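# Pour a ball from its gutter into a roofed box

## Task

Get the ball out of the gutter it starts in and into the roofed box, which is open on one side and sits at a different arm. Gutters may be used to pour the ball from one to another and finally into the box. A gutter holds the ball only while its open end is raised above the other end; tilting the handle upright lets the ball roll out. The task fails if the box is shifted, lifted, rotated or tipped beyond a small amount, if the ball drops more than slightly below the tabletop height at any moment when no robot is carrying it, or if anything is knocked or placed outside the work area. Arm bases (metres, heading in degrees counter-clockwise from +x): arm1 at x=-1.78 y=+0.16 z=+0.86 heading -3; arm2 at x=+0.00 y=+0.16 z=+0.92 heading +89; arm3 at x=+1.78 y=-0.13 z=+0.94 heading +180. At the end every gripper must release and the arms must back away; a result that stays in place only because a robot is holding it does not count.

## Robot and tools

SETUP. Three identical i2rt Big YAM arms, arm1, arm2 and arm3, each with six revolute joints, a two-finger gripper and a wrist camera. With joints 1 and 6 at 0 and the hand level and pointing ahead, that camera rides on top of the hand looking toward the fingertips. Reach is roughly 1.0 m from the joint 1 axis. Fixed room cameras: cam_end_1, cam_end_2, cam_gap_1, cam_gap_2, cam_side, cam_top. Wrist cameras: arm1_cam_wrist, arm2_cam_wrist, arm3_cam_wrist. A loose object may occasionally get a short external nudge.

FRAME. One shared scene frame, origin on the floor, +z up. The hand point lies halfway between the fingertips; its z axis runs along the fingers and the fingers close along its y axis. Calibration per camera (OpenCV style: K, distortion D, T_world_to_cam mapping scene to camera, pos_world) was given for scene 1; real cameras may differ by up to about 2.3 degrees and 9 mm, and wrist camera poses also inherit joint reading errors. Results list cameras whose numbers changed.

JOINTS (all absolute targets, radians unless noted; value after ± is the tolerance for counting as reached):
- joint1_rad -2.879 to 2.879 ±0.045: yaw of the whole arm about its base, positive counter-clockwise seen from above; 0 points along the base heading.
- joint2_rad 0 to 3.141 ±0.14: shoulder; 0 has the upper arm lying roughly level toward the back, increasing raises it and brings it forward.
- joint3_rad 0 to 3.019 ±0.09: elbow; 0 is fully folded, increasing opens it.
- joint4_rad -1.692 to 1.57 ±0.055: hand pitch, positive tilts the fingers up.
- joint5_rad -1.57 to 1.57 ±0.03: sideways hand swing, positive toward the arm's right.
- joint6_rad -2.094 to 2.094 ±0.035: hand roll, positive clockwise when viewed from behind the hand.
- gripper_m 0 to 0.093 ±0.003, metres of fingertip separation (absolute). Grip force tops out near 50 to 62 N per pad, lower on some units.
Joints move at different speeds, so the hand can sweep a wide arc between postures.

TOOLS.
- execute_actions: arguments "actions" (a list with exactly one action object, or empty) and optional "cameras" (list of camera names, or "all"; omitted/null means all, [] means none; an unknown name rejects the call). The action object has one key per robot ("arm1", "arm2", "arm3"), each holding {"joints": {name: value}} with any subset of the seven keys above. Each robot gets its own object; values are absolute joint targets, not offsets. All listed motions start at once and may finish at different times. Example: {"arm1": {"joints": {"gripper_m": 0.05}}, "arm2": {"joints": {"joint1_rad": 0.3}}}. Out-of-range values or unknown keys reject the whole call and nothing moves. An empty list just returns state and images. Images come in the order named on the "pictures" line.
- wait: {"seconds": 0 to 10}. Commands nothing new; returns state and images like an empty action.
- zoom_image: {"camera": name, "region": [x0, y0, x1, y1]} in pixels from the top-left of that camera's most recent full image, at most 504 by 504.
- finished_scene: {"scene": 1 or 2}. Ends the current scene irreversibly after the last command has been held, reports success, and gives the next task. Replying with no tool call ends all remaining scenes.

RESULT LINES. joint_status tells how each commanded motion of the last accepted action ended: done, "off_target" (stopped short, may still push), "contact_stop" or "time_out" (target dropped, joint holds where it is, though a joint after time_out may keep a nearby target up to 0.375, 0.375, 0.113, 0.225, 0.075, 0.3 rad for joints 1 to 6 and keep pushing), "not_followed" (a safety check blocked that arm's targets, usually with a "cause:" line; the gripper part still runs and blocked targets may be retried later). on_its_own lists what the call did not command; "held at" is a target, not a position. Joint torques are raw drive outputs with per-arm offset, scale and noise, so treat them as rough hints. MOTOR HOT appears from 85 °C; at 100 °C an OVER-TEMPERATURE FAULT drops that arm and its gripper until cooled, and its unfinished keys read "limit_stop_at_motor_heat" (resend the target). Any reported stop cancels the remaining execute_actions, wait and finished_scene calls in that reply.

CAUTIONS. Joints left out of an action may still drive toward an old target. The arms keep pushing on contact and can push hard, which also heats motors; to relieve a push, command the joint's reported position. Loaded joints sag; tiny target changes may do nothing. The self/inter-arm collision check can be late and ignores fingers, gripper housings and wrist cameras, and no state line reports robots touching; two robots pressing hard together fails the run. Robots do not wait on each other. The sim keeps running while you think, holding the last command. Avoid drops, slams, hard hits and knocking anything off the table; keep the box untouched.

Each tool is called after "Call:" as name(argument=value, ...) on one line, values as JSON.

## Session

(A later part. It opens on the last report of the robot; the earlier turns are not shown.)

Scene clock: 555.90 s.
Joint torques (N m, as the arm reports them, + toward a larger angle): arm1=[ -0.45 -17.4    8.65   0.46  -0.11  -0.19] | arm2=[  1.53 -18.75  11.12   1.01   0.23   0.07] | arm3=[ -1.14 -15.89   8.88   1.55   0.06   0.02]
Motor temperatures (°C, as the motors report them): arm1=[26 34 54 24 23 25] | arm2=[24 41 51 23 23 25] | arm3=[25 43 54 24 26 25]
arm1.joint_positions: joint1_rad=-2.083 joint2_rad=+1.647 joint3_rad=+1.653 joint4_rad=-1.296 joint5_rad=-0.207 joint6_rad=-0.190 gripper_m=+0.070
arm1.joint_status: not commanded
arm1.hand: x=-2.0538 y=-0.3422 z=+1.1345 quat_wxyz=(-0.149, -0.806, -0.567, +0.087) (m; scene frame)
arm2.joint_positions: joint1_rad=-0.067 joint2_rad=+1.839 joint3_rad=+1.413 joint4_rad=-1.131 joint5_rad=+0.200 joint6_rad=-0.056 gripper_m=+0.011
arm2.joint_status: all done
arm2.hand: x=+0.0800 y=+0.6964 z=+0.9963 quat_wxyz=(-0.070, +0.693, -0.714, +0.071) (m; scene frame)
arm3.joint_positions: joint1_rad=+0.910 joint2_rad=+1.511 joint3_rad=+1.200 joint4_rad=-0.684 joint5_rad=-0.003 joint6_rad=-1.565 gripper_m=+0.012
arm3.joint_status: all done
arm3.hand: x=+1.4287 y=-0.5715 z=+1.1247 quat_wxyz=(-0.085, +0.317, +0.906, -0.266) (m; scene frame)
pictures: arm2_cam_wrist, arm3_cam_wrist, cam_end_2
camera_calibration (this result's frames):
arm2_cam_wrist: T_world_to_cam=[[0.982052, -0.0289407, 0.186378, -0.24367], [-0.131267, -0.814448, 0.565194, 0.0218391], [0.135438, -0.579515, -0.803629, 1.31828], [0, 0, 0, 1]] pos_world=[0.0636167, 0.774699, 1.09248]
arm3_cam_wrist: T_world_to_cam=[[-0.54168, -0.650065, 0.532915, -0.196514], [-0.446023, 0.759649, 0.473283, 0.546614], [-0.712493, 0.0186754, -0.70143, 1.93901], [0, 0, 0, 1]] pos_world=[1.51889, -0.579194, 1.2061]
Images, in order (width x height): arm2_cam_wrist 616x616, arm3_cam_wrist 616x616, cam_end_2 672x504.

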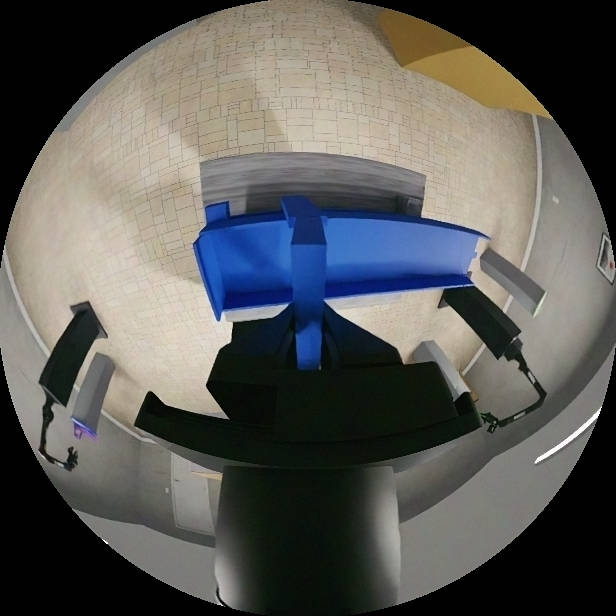

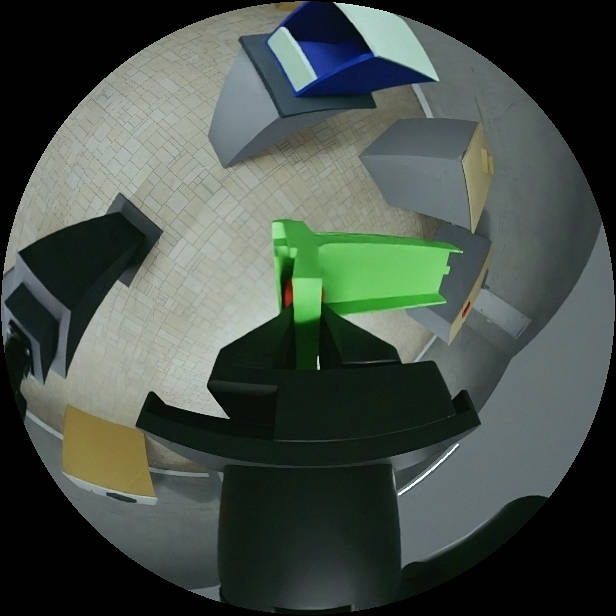

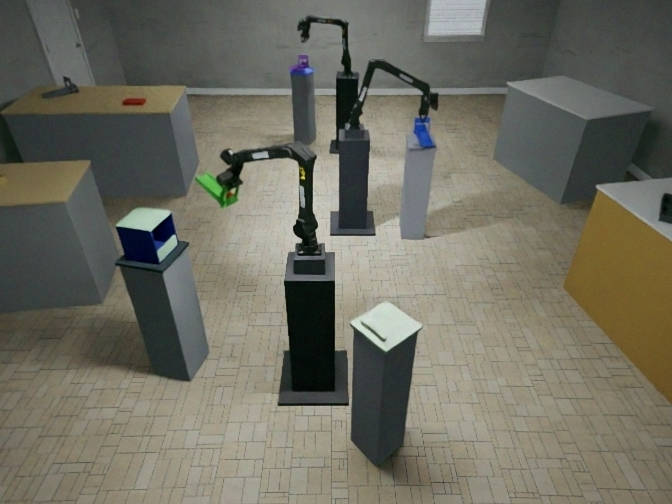

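Call:
execute_actions(actions=[{"arm2":{"joints":{"joint2_rad":1.90}},"arm3":{"joints":{"joint2_rad":1.385,"joint3_rad":1.025}}}], cameras=[])

Call:
execute_actions(actions=[{"arm2":{"joints":{"gripper_m":0.07}},"arm3":{"joints":{"joint4_rad":-0.92,"joint1_rad":1.05}}}], cameras=["cam_end_2","arm2_cam_wrist","arm3_cam_wrist","cam_top"])

Scene clock: 606.47 s.
Joint torques (N m, as the arm reports them, + toward a larger angle): arm1=[ -0.5  -17.27   8.69   0.44  -0.1   -0.19] | arm2=[  1.45 -15.69  10.71   0.79  -0.09   0.05] | arm3=[ -1.49 -14.41   9.23   1.54   0.03   0.07]
Motor temperatures (°C, as the motors report them): arm1=[26 34 54 24 23 25] | arm2=[24 41 49 23 24 25] | arm3=[25 39 52 24 26 25]
arm1.joint_positions: joint1_rad=-2.083 joint2_rad=+1.647 joint3_rad=+1.653 joint4_rad=-1.296 joint5_rad=-0.207 joint6_rad=-0.190 gripper_m=+0.070
arm1.joint_status: not commanded
arm1.hand: x=-2.0538 y=-0.3422 z=+1.1345 quat_wxyz=(-0.149, -0.806, -0.567, +0.087) (m; scene frame)
arm2.joint_positions: joint1_rad=-0.064 joint2_rad=+1.875 joint3_rad=+1.415 joint4_rad=-1.131 joint5_rad=+0.210 joint6_rad=-0.054 gripper_m=+0.011
arm2.joint_status: all done
arm2.hand: x=+0.0802 y=+0.6949 z=+0.9784 quat_wxyz=(-0.060, +0.694, -0.712, +0.086) (m; scene frame)
arm3.joint_positions: joint1_rad=+0.910 joint2_rad=+1.406 joint3_rad=+1.011 joint4_rad=-0.684 joint5_rad=-0.003 joint6_rad=-1.565 gripper_m=+0.012
arm3.joint_status: all done
arm3.hand: x=+1.4718 y=-0.5171 z=+1.0873 quat_wxyz=(-0.072, +0.321, +0.916, -0.228) (m; scene frame)
pictures: none
No camera images: the call's "cameras" was empty. Leave "cameras" out to get every camera's image.

Scene clock: 607.47 s.
Joint torques (N m, as the arm reports them, + toward a larger angle): arm1=[ -0.4  -17.25   8.66   0.44  -0.1   -0.19] | arm2=[  1.36 -15.7   10.71   0.77  -0.04   0.05] | arm3=[ -0.28 -13.34   8.87   0.41   0.05   0.09]
Motor temperatures (°C, as the motors report them): arm1=[26 34 54 24 23 25] | arm2=[24 41 49 23 24 25] | arm3=[25 39 52 24 26 25]
arm1.joint_positions: joint1_rad=-2.083 joint2_rad=+1.647 joint3_rad=+1.653 joint4_rad=-1.296 joint5_rad=-0.207 joint6_rad=-0.190 gripper_m=+0.070
arm1.joint_status: not commanded
arm1.hand: x=-2.0538 y=-0.3422 z=+1.1345 quat_wxyz=(-0.149, -0.806, -0.567, +0.087) (m; scene frame)
arm2.joint_positions: joint1_rad=-0.064 joint2_rad=+1.877 joint3_rad=+1.415 joint4_rad=-1.131 joint5_rad=+0.209 joint6_rad=-0.054 gripper_m=+0.070
arm2.joint_status: all done
arm2.hand: x=+0.0799 y=+0.6949 z=+0.9777 quat_wxyz=(-0.059, +0.694, -0.712, +0.086) (m; scene frame)
arm3.joint_positions: joint1_rad=+1.059 joint2_rad=+1.406 joint3_rad=+1.011 joint4_rad=-0.915 joint5_rad=-0.002 joint6_rad=-1.565 gripper_m=+0.012
arm3.joint_status: all done
arm3.hand: x=+1.5593 y=-0.5121 z=+1.0675 quat_wxyz=(-0.026, +0.257, +0.958, -0.124) (m; scene frame)
pictures: arm2_cam_wrist, arm3_cam_wrist, cam_end_2, cam_top
camera_calibration (this result's frames):
arm2_cam_wrist: T_world_to_cam=[[0.980973, -0.0212248, 0.192979, -0.251883], [-0.133914, -0.793663, 0.593436, -0.0107803], [0.140565, -0.607987, -0.781405, 1.30016], [0, 0, 0, 1]] pos_world=[0.0628896, 0.77658, 1.07096]
arm3_cam_wrist: T_world_to_cam=[[-0.498446, -0.831425, 0.245527, 0.0897837], [-0.63567, 0.543097, 0.548606, 0.691275], [-0.58947, 0.117376, -0.799217, 1.95396], [0, 0, 0, 1]] pos_world=[1.63598, -0.530129, 1.16036]
Images, in order (width x height): arm2_cam_wrist 616x616, arm3_cam_wrist 616x616, cam_end_2 672x504, cam_top 672x504.

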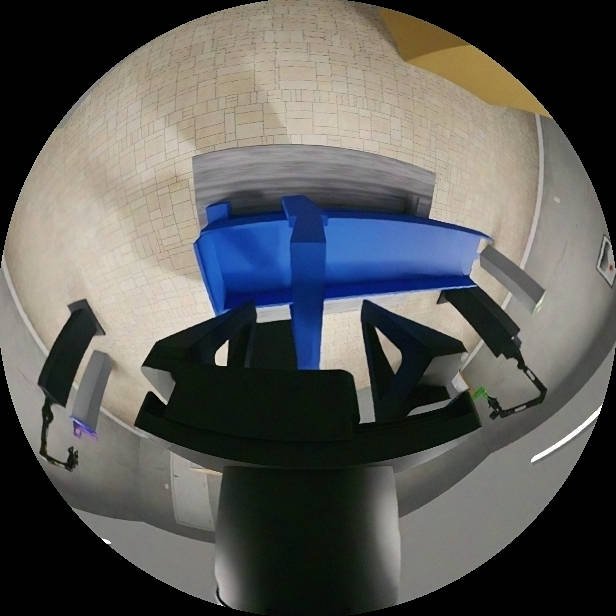

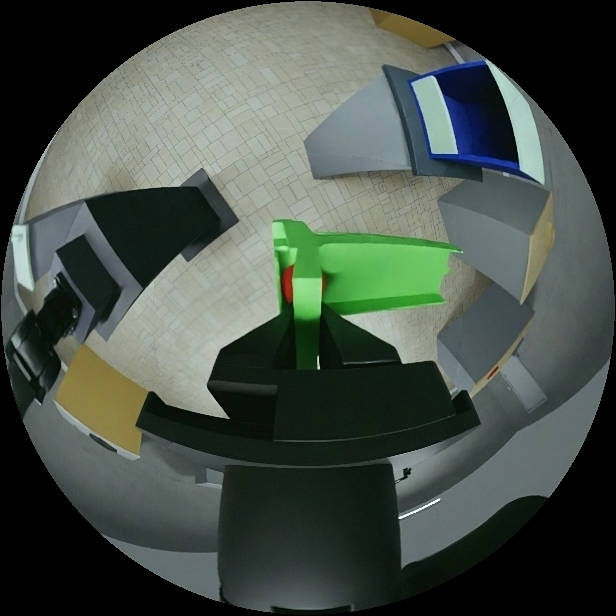

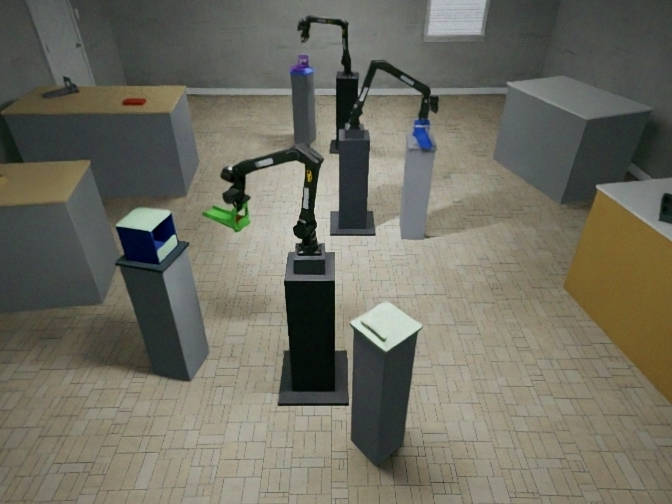

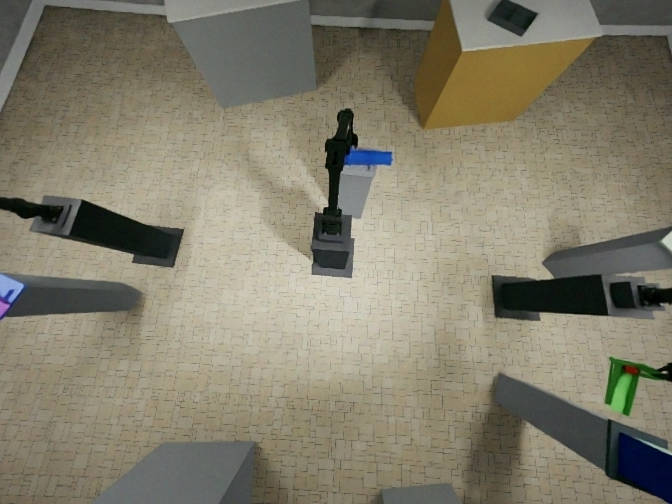

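Call:
zoom_image(camera="arm3_cam_wrist", region=[370, 40, 570, 320])

Region (370, 40, 570, 320) of arm3_cam_wrist's 616x616 image, scaled by 1.800, with more detail than that image has; it fills the left 360 columns of this view, and the rest is white.

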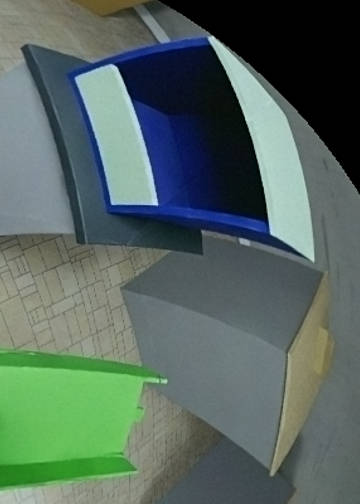

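Call:
execute_actions(actions=[{"arm2":{"joints":{"joint2_rad":1.60}},"arm3":{"joints":{"joint1_rad":1.392}}}], cameras=["cam_end_2","arm3_cam_wrist","cam_side"])

Call:
zoom_image(camera="arm3_cam_wrist", region=[400, 130, 616, 400])

Scene clock: 638.77 s.
Joint torques (N m, as the arm reports them, + toward a larger angle): arm1=[ -0.51 -17.26   8.68   0.43  -0.11  -0.19] | arm2=[  1.37 -13.11  12.36   1.32  -0.02   0.05] | arm3=[ -0.63 -14.08   8.76   0.53  -0.03   0.03]
Motor temperatures (°C, as the motors report them): arm1=[26 33 54 24 23 25] | arm2=[24 40 49 23 23 25] | arm3=[25 38 51 24 26 25]
arm1.joint_positions: joint1_rad=-2.083 joint2_rad=+1.647 joint3_rad=+1.653 joint4_rad=-1.296 joint5_rad=-0.207 joint6_rad=-0.190 gripper_m=+0.070
arm1.joint_status: not commanded
arm1.hand: x=-2.0538 y=-0.3422 z=+1.1345 quat_wxyz=(-0.149, -0.806, -0.567, +0.087) (m; scene frame)
arm2.joint_positions: joint1_rad=-0.064 joint2_rad=+1.584 joint3_rad=+1.415 joint4_rad=-1.131 joint5_rad=+0.208 joint6_rad=-0.054 gripper_m=+0.070
arm2.joint_status: all done
arm2.hand: x=+0.0799 y=+0.6940 z=+1.1293 quat_wxyz=(-0.168, +0.677, -0.716, -0.010) (m; scene frame)
arm3.joint_positions: joint1_rad=+1.401 joint2_rad=+1.406 joint3_rad=+1.011 joint4_rad=-0.915 joint5_rad=-0.002 joint6_rad=-1.565 gripper_m=+0.012
arm3.joint_status: all done
arm3.hand: x=+1.7008 y=-0.5633 z=+1.0692 quat_wxyz=(-0.004, +0.090, +0.988, -0.128) (m; scene frame)
pictures: arm3_cam_wrist, cam_end_2, cam_side
camera_calibration (this result's frames):
arm3_cam_wrist: T_world_to_cam=[[-0.190907, -0.949451, 0.249193, -0.476114], [-0.781707, 0.300593, 0.546423, 0.92225], [-0.593707, -0.0904801, -0.799578, 1.93527], [0, 0, 0, 1]] pos_world=[1.77902, -0.554165, 1.16211]
Images, in order (width x height): arm3_cam_wrist 616x616, cam_end_2 672x504, cam_side 672x504.

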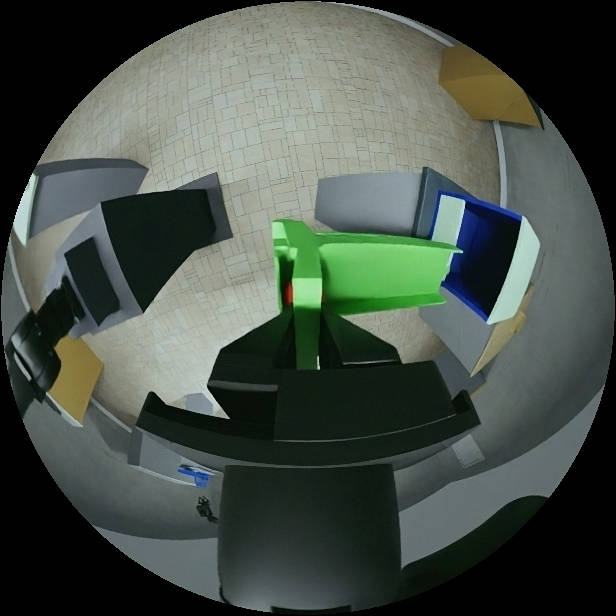

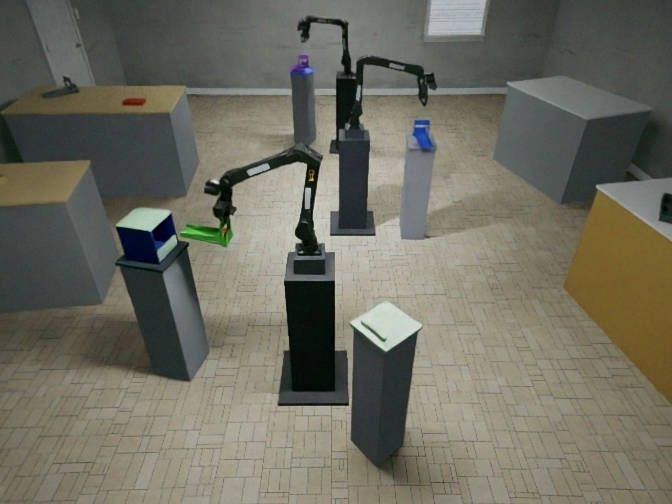

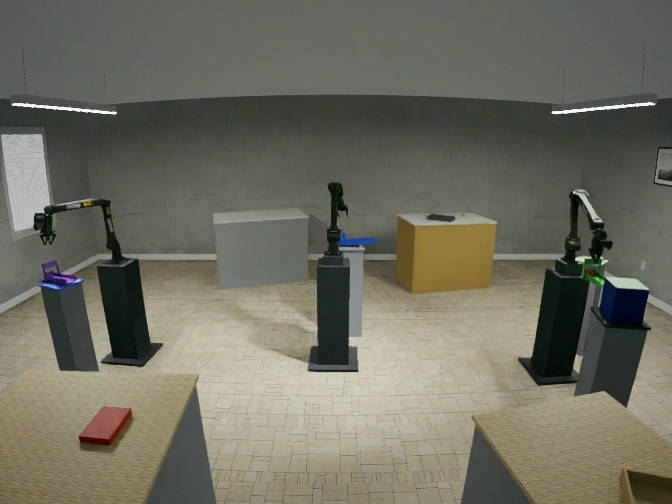

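Region (400, 130, 616, 400) of arm3_cam_wrist's 616x616 image, scaled by 1.867, with more detail than that image has; it fills the left 403 columns of this view, and the rest is white.

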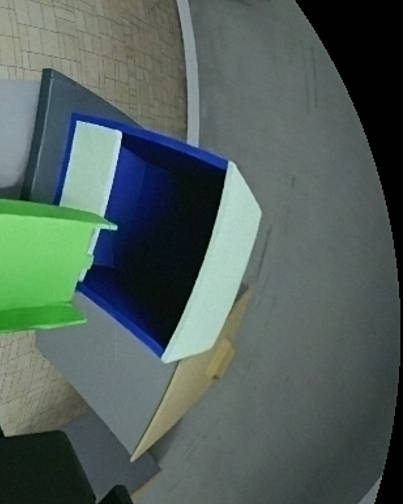

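Call:
execute_actions(actions=[{"arm3":{"joints":{"joint1_rad":1.425,"joint2_rad":1.545,"joint3_rad":1.245,"joint4_rad":-0.97}}}], cameras=["cam_end_2","arm3_cam_wrist"])

Call:
zoom_image(camera="cam_end_2", region=[105, 160, 255, 280])

Scene clock: 667.93 s.
Joint torques (N m, as the arm reports them, + toward a larger angle): arm1=[ -0.52 -17.28   8.67   0.42  -0.11  -0.2 ] | arm2=[  1.41 -13.31  12.27   1.32  -0.02   0.05] | arm3=[  1.55 -15.99  12.05   0.86   0.01   0.03]
Motor temperatures (°C, as the motors report them): arm1=[26 33 54 24 23 25] | arm2=[24 39 50 23 23 25] | arm3=[25 38 52 24 26 25]
arm1.joint_positions: joint1_rad=-2.083 joint2_rad=+1.647 joint3_rad=+1.653 joint4_rad=-1.296 joint5_rad=-0.207 joint6_rad=-0.190 gripper_m=+0.070
arm1.joint_status: not commanded
arm1.hand: x=-2.0538 y=-0.3422 z=+1.1345 quat_wxyz=(-0.149, -0.806, -0.567, +0.087) (m; scene frame)
arm2.joint_positions: joint1_rad=-0.064 joint2_rad=+1.584 joint3_rad=+1.415 joint4_rad=-1.131 joint5_rad=+0.208 joint6_rad=-0.054 gripper_m=+0.070
arm2.joint_status: not commanded
arm2.hand: x=+0.0799 y=+0.6940 z=+1.1293 quat_wxyz=(-0.168, +0.677, -0.716, -0.010) (m; scene frame)
arm3.joint_positions: joint1_rad=+1.414 joint2_rad=+1.567 joint3_rad=+1.185 joint4_rad=-0.973 joint5_rad=-0.002 joint6_rad=-1.565 gripper_m=+0.012
arm3.joint_status: all done
arm3.hand: x=+1.6983 y=-0.6167 z=+1.0651 quat_wxyz=(-0.001, +0.084, +0.991, -0.106) (m; scene frame)
pictures: arm3_cam_wrist, cam_end_2
camera_calibration (this result's frames):
arm3_cam_wrist: T_world_to_cam=[[-0.17898, -0.962064, 0.20591, -0.508186], [-0.789888, 0.265286, 0.552902, 0.923755], [-0.586552, -0.0636872, -0.807404, 1.93841], [0, 0, 0, 1]] pos_world=[1.77568, -0.610516, 1.15897]
Images, in order (width x height): arm3_cam_wrist 616x616, cam_end_2 672x504.

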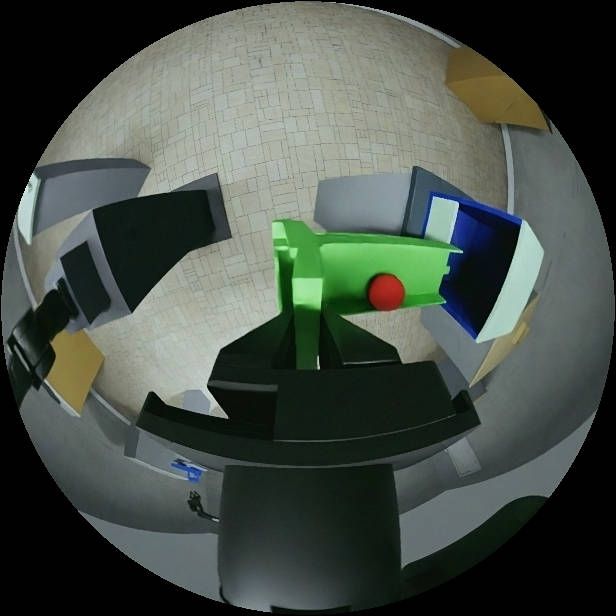

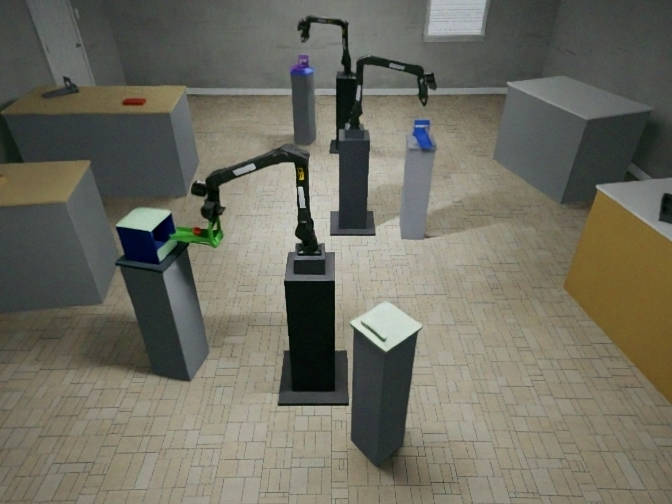

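Region (105, 160, 255, 280) of cam_end_2's 672x504 image, scaled by 3.360, with more detail than that image has; it fills the top 403 rows of this view, and the rest is white.

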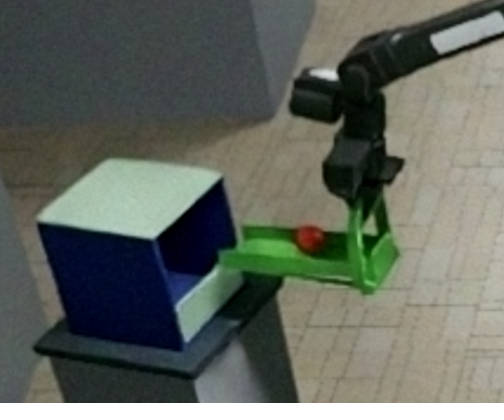

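Call:
execute_actions(actions=[{"arm3":{"joints":{"joint4_rad":-0.86}}}], cameras=["cam_end_2","arm3_cam_wrist"])

Scene clock: 674.47 s.
Joint torques (N m, as the arm reports them, + toward a larger angle): arm1=[ -0.5  -17.19   8.67   0.44  -0.1   -0.19] | arm2=[  1.35 -13.34  12.28   1.31  -0.01   0.05] | arm3=[  1.07 -16.81  11.84   1.44  -0.04  -0.01]
Motor temperatures (°C, as the motors report them): arm1=[26 33 54 24 23 25] | arm2=[24 39 50 23 23 25] | arm3=[25 38 54 24 26 25]
arm1.joint_positions: joint1_rad=-2.083 joint2_rad=+1.647 joint3_rad=+1.653 joint4_rad=-1.296 joint5_rad=-0.207 joint6_rad=-0.190 gripper_m=+0.070
arm1.joint_status: not commanded
arm1.hand: x=-2.0538 y=-0.3422 z=+1.1345 quat_wxyz=(-0.149, -0.806, -0.567, +0.087) (m; scene frame)
arm2.joint_positions: joint1_rad=-0.064 joint2_rad=+1.584 joint3_rad=+1.415 joint4_rad=-1.131 joint5_rad=+0.208 joint6_rad=-0.054 gripper_m=+0.070
arm2.joint_status: not commanded
arm2.hand: x=+0.0799 y=+0.6940 z=+1.1293 quat_wxyz=(-0.168, +0.677, -0.716, -0.010) (m; scene frame)
arm3.joint_positions: joint1_rad=+1.414 joint2_rad=+1.567 joint3_rad=+1.185 joint4_rad=-0.882 joint5_rad=-0.002 joint6_rad=-1.565 gripper_m=+0.012
arm3.joint_status: all done
arm3.hand: x=+1.6948 y=-0.6380 z=+1.0708 quat_wxyz=(-0.005, +0.084, +0.985, -0.151) (m; scene frame)
pictures: arm3_cam_wrist, cam_end_2
camera_calibration (this result's frames):
arm3_cam_wrist: T_world_to_cam=[[-0.176363, -0.939469, 0.293757, -0.614561], [-0.781562, 0.315073, 0.538414, 0.956625], [-0.598379, -0.134633, -0.789821, 1.8955], [0, 0, 0, 1]] pos_world=[1.7735, -0.623571, 1.16258]
Images, in order (width x height): arm3_cam_wrist 616x616, cam_end_2 672x504.

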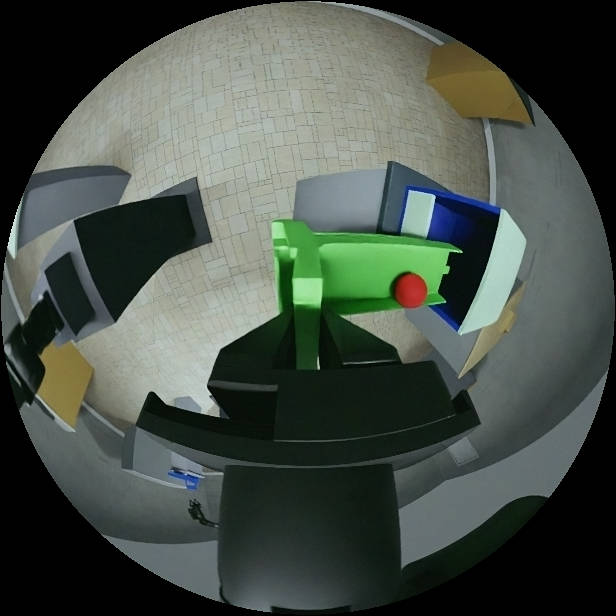

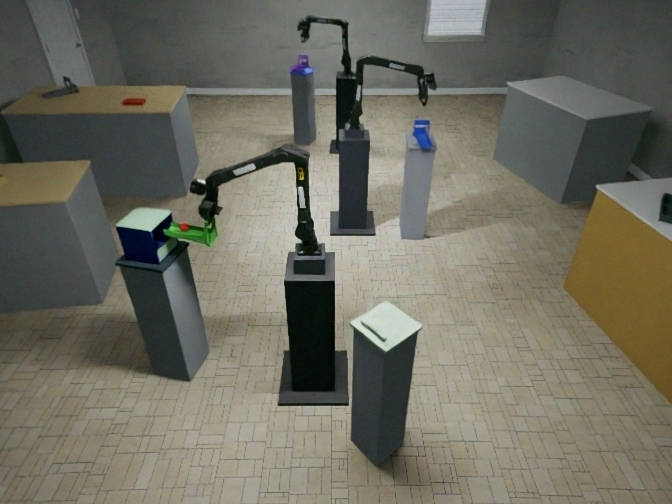

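Call:
execute_actions(actions=[], cameras=["cam_end_2","arm3_cam_wrist"])

Call:
zoom_image(camera="cam_end_2", region=[105, 160, 255, 280])

Scene clock: 678.57 s.
Joint torques (N m, as the arm reports them, + toward a larger angle): arm1=[ -0.55 -17.33   8.7    0.41  -0.1   -0.19] | arm2=[  1.41 -13.34  12.3    1.3   -0.02   0.04] | arm3=[  1.51 -17.68  11.98   1.46   0.01   0.06]
Motor temperatures (°C, as the motors report them): arm1=[26 33 54 24 23 25] | arm2=[24 39 50 23 23 25] | arm3=[25 38 55 24 26 25]
arm1.joint_positions: joint1_rad=-2.083 joint2_rad=+1.647 joint3_rad=+1.653 joint4_rad=-1.296 joint5_rad=-0.207 joint6_rad=-0.190 gripper_m=+0.070
arm1.joint_status: not commanded
arm1.hand: x=-2.0538 y=-0.3422 z=+1.1345 quat_wxyz=(-0.149, -0.806, -0.567, +0.087) (m; scene frame)
arm2.joint_positions: joint1_rad=-0.064 joint2_rad=+1.584 joint3_rad=+1.415 joint4_rad=-1.131 joint5_rad=+0.208 joint6_rad=-0.054 gripper_m=+0.070
arm2.joint_status: not commanded
arm2.hand: x=+0.0799 y=+0.6940 z=+1.1293 quat_wxyz=(-0.168, +0.677, -0.716, -0.010) (m; scene frame)
arm3.joint_positions: joint1_rad=+1.414 joint2_rad=+1.567 joint3_rad=+1.185 joint4_rad=-0.879 joint5_rad=-0.002 joint6_rad=-1.565 gripper_m=+0.012
arm3.joint_status: all done
arm3.hand: x=+1.6946 y=-0.6386 z=+1.0710 quat_wxyz=(-0.005, +0.084, +0.985, -0.152) (m; scene frame)
pictures: arm3_cam_wrist, cam_end_2
camera_calibration (this result's frames):
arm3_cam_wrist: T_world_to_cam=[[-0.176268, -0.938684, 0.296314, -0.617617], [-0.78109, 0.316574, 0.538219, 0.956948], [-0.599023, -0.136578, -0.788998, 1.89444], [0, 0, 0, 1]] pos_world=[1.77341, -0.623954, 1.16267]
Images, in order (width x height): arm3_cam_wrist 616x616, cam_end_2 672x504.

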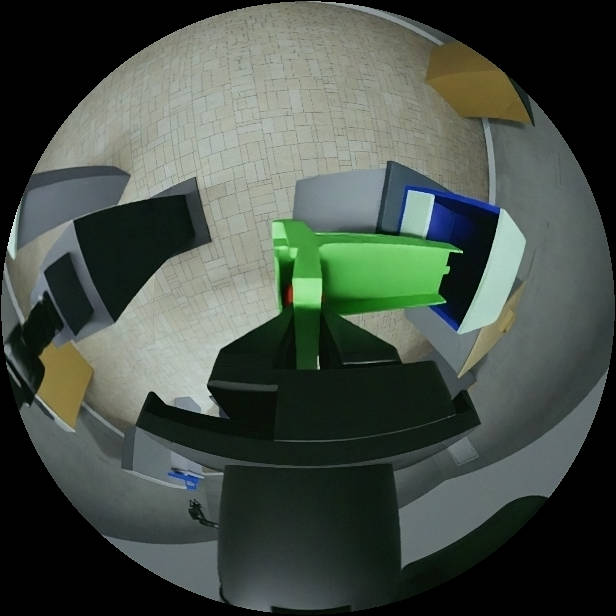

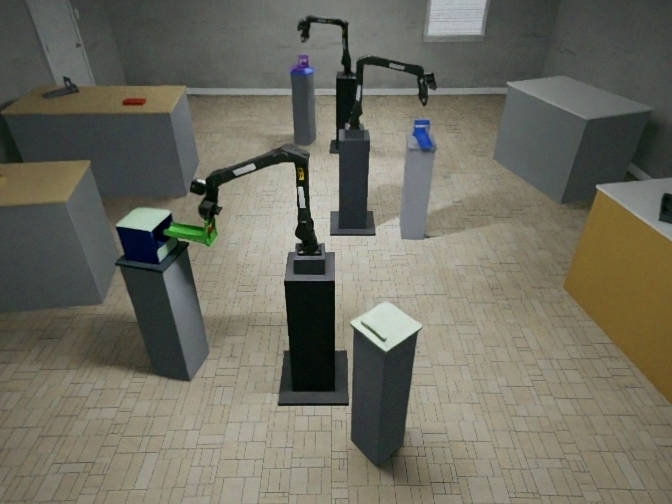

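Region (105, 160, 255, 280) of cam_end_2's 672x504 image, scaled by 3.360, with more detail than that image has; it fills the top 403 rows of this view, and the rest is white.

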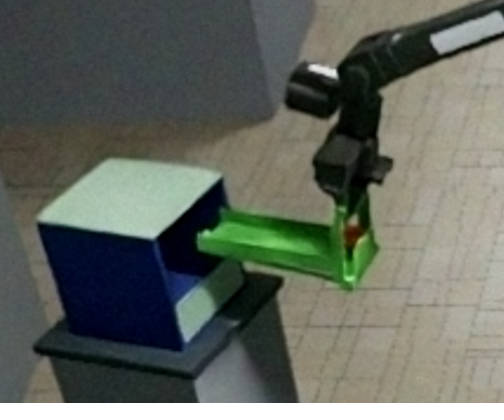

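Call:
execute_actions(actions=[{"arm3":{"joints":{"joint2_rad":1.61,"joint3_rad":1.315,"joint4_rad":-0.90}}}], cameras=[])

Call:
execute_actions(actions=[{"arm3":{"joints":{"joint2_rad":1.668,"joint3_rad":1.392,"joint4_rad":-0.92}}}], cameras=["cam_end_2","arm3_cam_wrist"])

Call:
zoom_image(camera="cam_end_2", region=[105, 160, 255, 280])

Scene clock: 728.80 s.
Joint torques (N m, as the arm reports them, + toward a larger angle): arm1=[ -0.43 -17.3    8.67   0.45  -0.1   -0.19] | arm2=[  1.38 -13.29  12.3    1.32  -0.02   0.05] | arm3=[  1.32 -15.74  12.15   0.53   0.04   0.02]
Motor temperatures (°C, as the motors report them): arm1=[26 33 54 24 23 25] | arm2=[24 38 50 23 23 25] | arm3=[25 38 59 24 26 25]
arm1.joint_positions: joint1_rad=-2.083 joint2_rad=+1.647 joint3_rad=+1.653 joint4_rad=-1.296 joint5_rad=-0.207 joint6_rad=-0.190 gripper_m=+0.070
arm1.joint_status: not commanded
arm1.hand: x=-2.0538 y=-0.3422 z=+1.1345 quat_wxyz=(-0.149, -0.806, -0.567, +0.087) (m; scene frame)
arm2.joint_positions: joint1_rad=-0.064 joint2_rad=+1.584 joint3_rad=+1.415 joint4_rad=-1.131 joint5_rad=+0.208 joint6_rad=-0.054 gripper_m=+0.070
arm2.joint_status: not commanded
arm2.hand: x=+0.0799 y=+0.6940 z=+1.1293 quat_wxyz=(-0.168, +0.677, -0.716, -0.010) (m; scene frame)
arm3.joint_positions: joint1_rad=+1.414 joint2_rad=+1.611 joint3_rad=+1.252 joint4_rad=-0.898 joint5_rad=-0.002 joint6_rad=-1.565 gripper_m=+0.012
arm3.joint_status: all done
arm3.hand: x=+1.6912 y=-0.6589 z=+1.0761 quat_wxyz=(-0.005, +0.084, +0.984, -0.154) (m; scene frame)
pictures: none
No camera images: the call's "cameras" was empty. Leave "cameras" out to get every camera's image.

Scene clock: 729.57 s.
Joint torques (N m, as the arm reports them, + toward a larger angle): arm1=[ -0.57 -17.21   8.68   0.41  -0.1   -0.19] | arm2=[  1.44 -13.37  12.31   1.33  -0.02   0.05] | arm3=[  1.12 -17.59  12.82   0.84   0.04   0.03]
Motor temperatures (°C, as the motors report them): arm1=[26 33 54 24 23 25] | arm2=[24 38 50 23 23 25] | arm3=[25 38 59 24 26 25]
arm1.joint_positions: joint1_rad=-2.083 joint2_rad=+1.647 joint3_rad=+1.653 joint4_rad=-1.296 joint5_rad=-0.207 joint6_rad=-0.190 gripper_m=+0.070
arm1.joint_status: not commanded
arm1.hand: x=-2.0538 y=-0.3422 z=+1.1345 quat_wxyz=(-0.149, -0.806, -0.567, +0.087) (m; scene frame)
arm2.joint_positions: joint1_rad=-0.064 joint2_rad=+1.584 joint3_rad=+1.415 joint4_rad=-1.131 joint5_rad=+0.208 joint6_rad=-0.054 gripper_m=+0.070
arm2.joint_status: not commanded
arm2.hand: x=+0.0799 y=+0.6940 z=+1.1293 quat_wxyz=(-0.168, +0.677, -0.716, -0.010) (m; scene frame)
arm3.joint_positions: joint1_rad=+1.414 joint2_rad=+1.675 joint3_rad=+1.326 joint4_rad=-0.919 joint5_rad=-0.002 joint6_rad=-1.565 gripper_m=+0.012
arm3.joint_status: all done
arm3.hand: x=+1.6876 y=-0.6811 z=+1.0727 quat_wxyz=(-0.005, +0.084, +0.985, -0.149) (m; scene frame)
pictures: arm3_cam_wrist, cam_end_2
camera_calibration (this result's frames):
arm3_cam_wrist: T_world_to_cam=[[-0.176528, -0.940794, 0.289387, -0.652812], [-0.781749, 0.312651, 0.539554, 0.961076], [-0.598086, -0.130981, -0.790656, 1.88977], [0, 0, 0, 1]] pos_world=[1.76632, -0.667119, 1.16452]
Images, in order (width x height): arm3_cam_wrist 616x616, cam_end_2 672x504.

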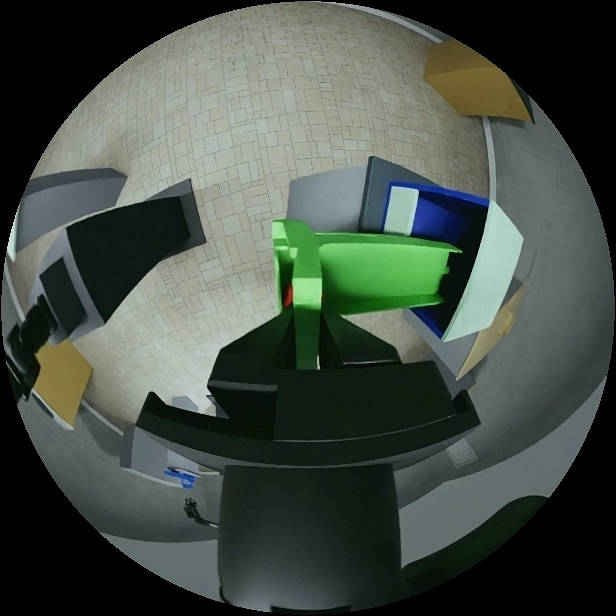

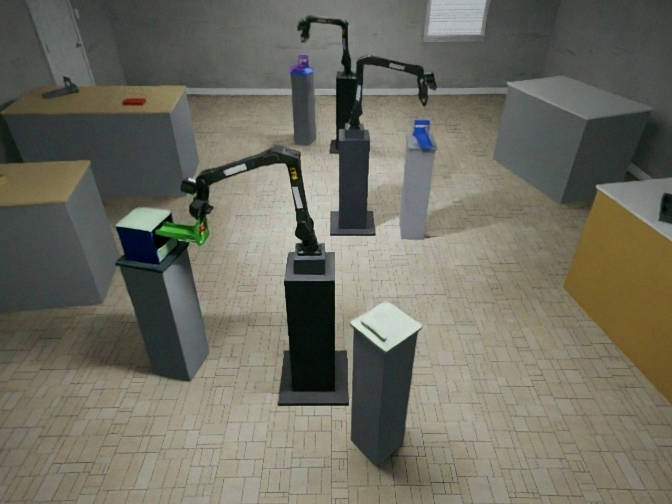

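Region (105, 160, 255, 280) of cam_end_2's 672x504 image, scaled by 3.360, with more detail than that image has; it fills the top 403 rows of this view, and the rest is white.

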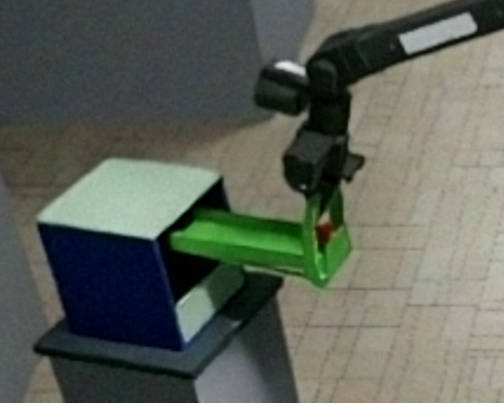

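Call:
execute_actions(actions=[], cameras=["cam_end_2","arm3_cam_wrist"])

Call:
zoom_image(camera="cam_end_2", region=[105,160,255,280])

Scene clock: 748.33 s.
Joint torques (N m, as the arm reports them, + toward a larger angle): arm1=[ -0.57 -17.18   8.65   0.42  -0.1   -0.2 ] | arm2=[  1.44 -13.37  12.31   1.31  -0.02   0.05] | arm3=[  1.67 -17.69  12.64   0.49   0.02  -0.02]
Motor temperatures (°C, as the motors report them): arm1=[26 33 53 24 23 25] | arm2=[24 38 50 23 23 25] | arm3=[25 38 60 24 26 25]
arm1.joint_positions: joint1_rad=-2.083 joint2_rad=+1.647 joint3_rad=+1.653 joint4_rad=-1.296 joint5_rad=-0.207 joint6_rad=-0.190 gripper_m=+0.070
arm1.joint_status: not commanded
arm1.hand: x=-2.0538 y=-0.3422 z=+1.1345 quat_wxyz=(-0.149, -0.806, -0.567, +0.087) (m; scene frame)
arm2.joint_positions: joint1_rad=-0.064 joint2_rad=+1.584 joint3_rad=+1.415 joint4_rad=-1.131 joint5_rad=+0.208 joint6_rad=-0.054 gripper_m=+0.070
arm2.joint_status: not commanded
arm2.hand: x=+0.0799 y=+0.6940 z=+1.1293 quat_wxyz=(-0.168, +0.677, -0.716, -0.010) (m; scene frame)
arm3.joint_positions: joint1_rad=+1.414 joint2_rad=+1.675 joint3_rad=+1.326 joint4_rad=-0.919 joint5_rad=-0.002 joint6_rad=-1.565 gripper_m=+0.012
arm3.joint_status: all done
arm3.hand: x=+1.6876 y=-0.6811 z=+1.0727 quat_wxyz=(-0.005, +0.084, +0.985, -0.149) (m; scene frame)
pictures: arm3_cam_wrist, cam_end_2
camera_calibration (this result's frames):
arm3_cam_wrist: T_world_to_cam=[[-0.176528, -0.940794, 0.289387, -0.652812], [-0.781749, 0.312651, 0.539554, 0.961076], [-0.598086, -0.130981, -0.790656, 1.88977], [0, 0, 0, 1]] pos_world=[1.76632, -0.667119, 1.16452]
Images, in order (width x height): arm3_cam_wrist 616x616, cam_end_2 672x504.

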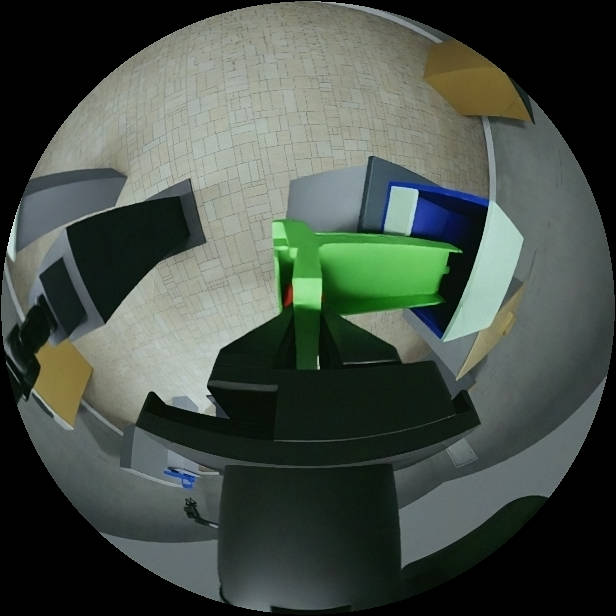

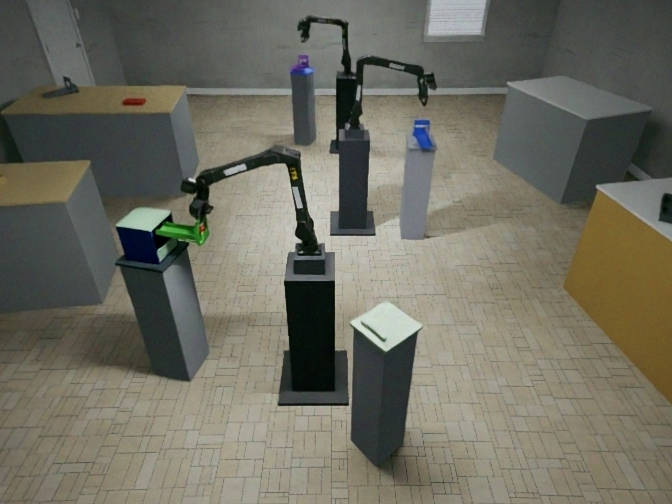

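Region (105, 160, 255, 280) of cam_end_2's 672x504 image, scaled by 3.360, with more detail than that image has; it fills the top 403 rows of this view, and the rest is white.

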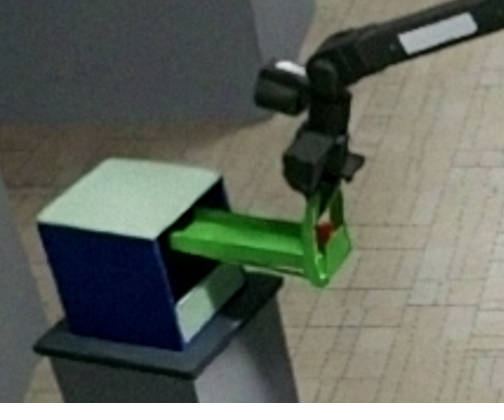

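Call:
execute_actions(actions=[{"arm3":{"joints":{"joint2_rad":1.73,"joint3_rad":1.47,"joint4_rad":-0.95}}}], cameras=["cam_end_2"])

Call:
execute_actions(actions=[{"arm3":{"joints":{"joint2_rad":1.786,"joint3_rad":1.547,"joint4_rad":-0.97}}}], cameras=["cam_end_2"])

Call:
zoom_image(camera="cam_end_2", region=[105,160,255,280])

Scene clock: 764.03 s.
Joint torques (N m, as the arm reports them, + toward a larger angle): arm1=[ -0.5  -17.28   8.67   0.43  -0.1   -0.19] | arm2=[  1.42 -13.42  12.3    1.29  -0.02   0.05] | arm3=[  1.99 -18.45  12.53   0.62   0.02   0.02]
Motor temperatures (°C, as the motors report them): arm1=[26 33 53 24 23 25] | arm2=[24 38 50 23 23 25] | arm3=[25 38 61 24 26 25]
arm1.joint_positions: joint1_rad=-2.083 joint2_rad=+1.647 joint3_rad=+1.653 joint4_rad=-1.296 joint5_rad=-0.207 joint6_rad=-0.190 gripper_m=+0.070
arm1.joint_status: not commanded
arm1.hand: x=-2.0538 y=-0.3422 z=+1.1345 quat_wxyz=(-0.149, -0.806, -0.567, +0.087) (m; scene frame)
arm2.joint_positions: joint1_rad=-0.064 joint2_rad=+1.584 joint3_rad=+1.415 joint4_rad=-1.131 joint5_rad=+0.208 joint6_rad=-0.054 gripper_m=+0.070
arm2.joint_status: not commanded
arm2.hand: x=+0.0799 y=+0.6940 z=+1.1293 quat_wxyz=(-0.168, +0.677, -0.716, -0.010) (m; scene frame)
arm3.joint_positions: joint1_rad=+1.414 joint2_rad=+1.735 joint3_rad=+1.405 joint4_rad=-0.948 joint5_rad=-0.002 joint6_rad=-1.565 gripper_m=+0.012
arm3.joint_status: all done
arm3.hand: x=+1.6840 y=-0.7030 z=+1.0720 quat_wxyz=(-0.004, +0.084, +0.986, -0.144) (m; scene frame)
pictures: cam_end_2
Images, in order (width x height): cam_end_2 672x504.

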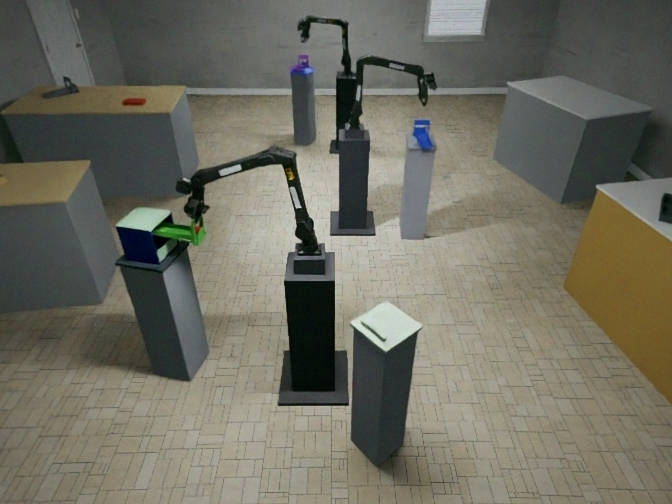

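Scene clock: 764.70 s.
Joint torques (N m, as the arm reports them, + toward a larger angle): arm1=[ -0.45 -17.22   8.67   0.43  -0.11  -0.19] | arm2=[  1.37 -13.32  12.3    1.32  -0.01   0.05] | arm3=[  0.51 -18.79  12.76   0.81  -0.02   0.05]
Motor temperatures (°C, as the motors report them): arm1=[26 33 53 24 23 25] | arm2=[24 38 50 23 23 25] | arm3=[25 38 61 24 26 25]
arm1.joint_positions: joint1_rad=-2.083 joint2_rad=+1.647 joint3_rad=+1.653 joint4_rad=-1.296 joint5_rad=-0.207 joint6_rad=-0.190 gripper_m=+0.070
arm1.joint_status: not commanded
arm1.hand: x=-2.0538 y=-0.3422 z=+1.1345 quat_wxyz=(-0.149, -0.806, -0.567, +0.087) (m; scene frame)
arm2.joint_positions: joint1_rad=-0.064 joint2_rad=+1.584 joint3_rad=+1.415 joint4_rad=-1.131 joint5_rad=+0.208 joint6_rad=-0.054 gripper_m=+0.070
arm2.joint_status: not commanded
arm2.hand: x=+0.0799 y=+0.6940 z=+1.1293 quat_wxyz=(-0.168, +0.677, -0.716, -0.010) (m; scene frame)
arm3.joint_positions: joint1_rad=+1.414 joint2_rad=+1.791 joint3_rad=+1.480 joint4_rad=-0.969 joint5_rad=-0.002 joint6_rad=-1.565 gripper_m=+0.012
arm3.joint_status: all done
arm3.hand: x=+1.6805 y=-0.7247 z=+1.0710 quat_wxyz=(-0.004, +0.084, +0.986, -0.144) (m; scene frame)
pictures: cam_end_2
Images, in order (width x height): cam_end_2 672x504.

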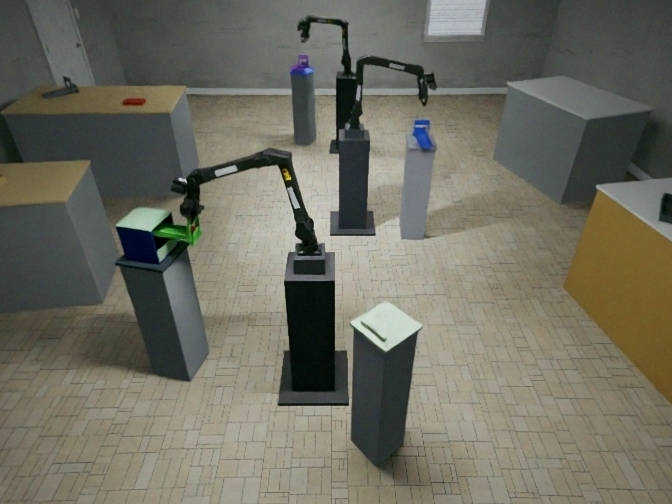

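Region (105, 160, 255, 280) of cam_end_2's 672x504 image, scaled by 3.360, with more detail than that image has; it fills the top 403 rows of this view, and the rest is white.

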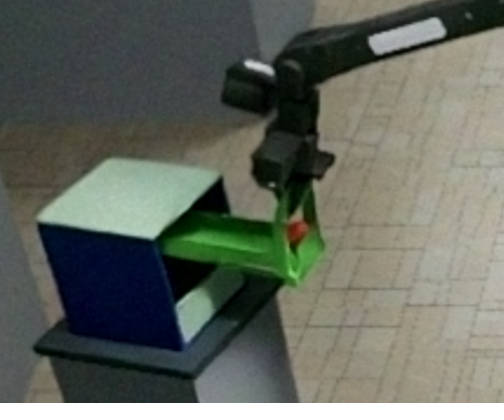

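Call:
execute_actions(actions=[{"arm3":{"joints":{"joint2_rad":1.84,"joint3_rad":1.625,"joint4_rad":-0.995}}}], cameras=["cam_end_2","arm3_cam_wrist"])

Call:
zoom_image(camera="cam_end_2", region=[105,160,255,280])

Scene clock: 772.00 s.
Joint torques (N m, as the arm reports them, + toward a larger angle): arm1=[ -0.48 -17.33   8.69   0.43  -0.1   -0.18] | arm2=[  1.45 -13.33  12.3    1.32  -0.02   0.05] | arm3=[  0.89 -21.31  12.57   0.85  -0.02  -0.01]
Motor temperatures (°C, as the motors report them): arm1=[26 33 53 24 23 25] | arm2=[24 38 50 23 23 25] | arm3=[25 39 61 24 26 25]
arm1.joint_positions: joint1_rad=-2.083 joint2_rad=+1.647 joint3_rad=+1.653 joint4_rad=-1.296 joint5_rad=-0.207 joint6_rad=-0.190 gripper_m=+0.070
arm1.joint_status: not commanded
arm1.hand: x=-2.0538 y=-0.3422 z=+1.1345 quat_wxyz=(-0.149, -0.806, -0.567, +0.087) (m; scene frame)
arm2.joint_positions: joint1_rad=-0.064 joint2_rad=+1.584 joint3_rad=+1.415 joint4_rad=-1.131 joint5_rad=+0.208 joint6_rad=-0.054 gripper_m=+0.070
arm2.joint_status: not commanded
arm2.hand: x=+0.0799 y=+0.6940 z=+1.1293 quat_wxyz=(-0.168, +0.677, -0.716, -0.010) (m; scene frame)
arm3.joint_positions: joint1_rad=+1.414 joint2_rad=+1.844 joint3_rad=+1.557 joint4_rad=-0.993 joint5_rad=-0.002 joint6_rad=-1.565 gripper_m=+0.012
arm3.joint_status: all done
arm3.hand: x=+1.6771 y=-0.7456 z=+1.0709 quat_wxyz=(-0.004, +0.084, +0.986, -0.143) (m; scene frame)
pictures: arm3_cam_wrist, cam_end_2
camera_calibration (this result's frames):
arm3_cam_wrist: T_world_to_cam=[[-0.176922, -0.944025, 0.278417, -0.704848], [-0.782791, 0.306437, 0.541604, 0.968885], [-0.596605, -0.122121, -0.793189, 1.88045], [0, 0, 0, 1]] pos_world=[1.75562, -0.732655, 1.16304]
Images, in order (width x height): arm3_cam_wrist 616x616, cam_end_2 672x504.

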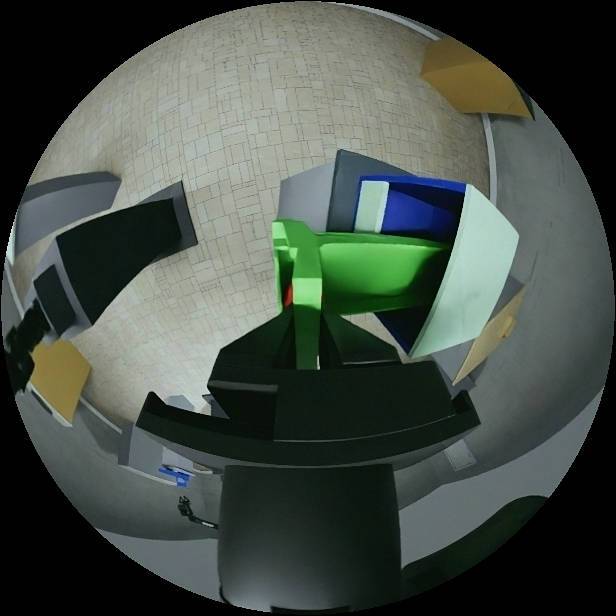

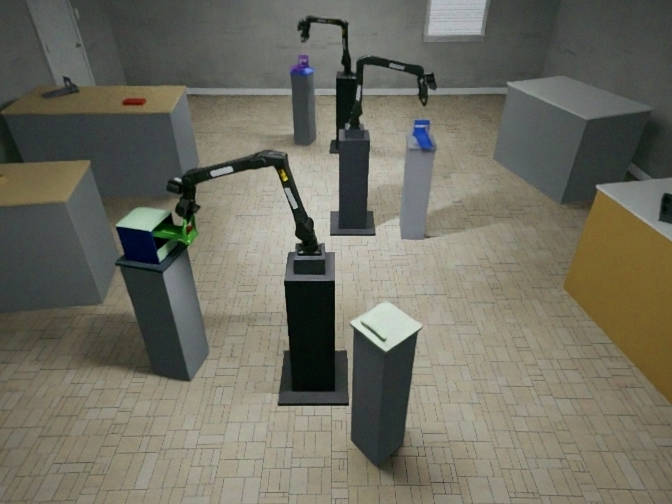

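Region (105, 160, 255, 280) of cam_end_2's 672x504 image, scaled by 3.360, with more detail than that image has; it fills the top 403 rows of this view, and the rest is white.

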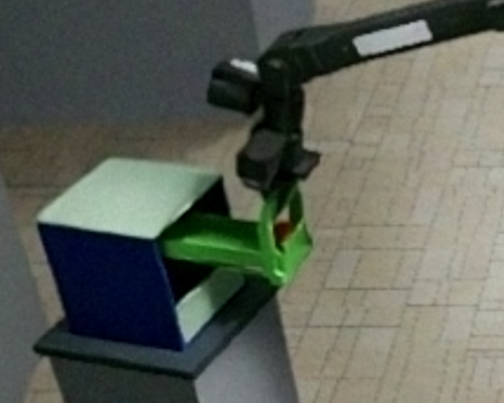

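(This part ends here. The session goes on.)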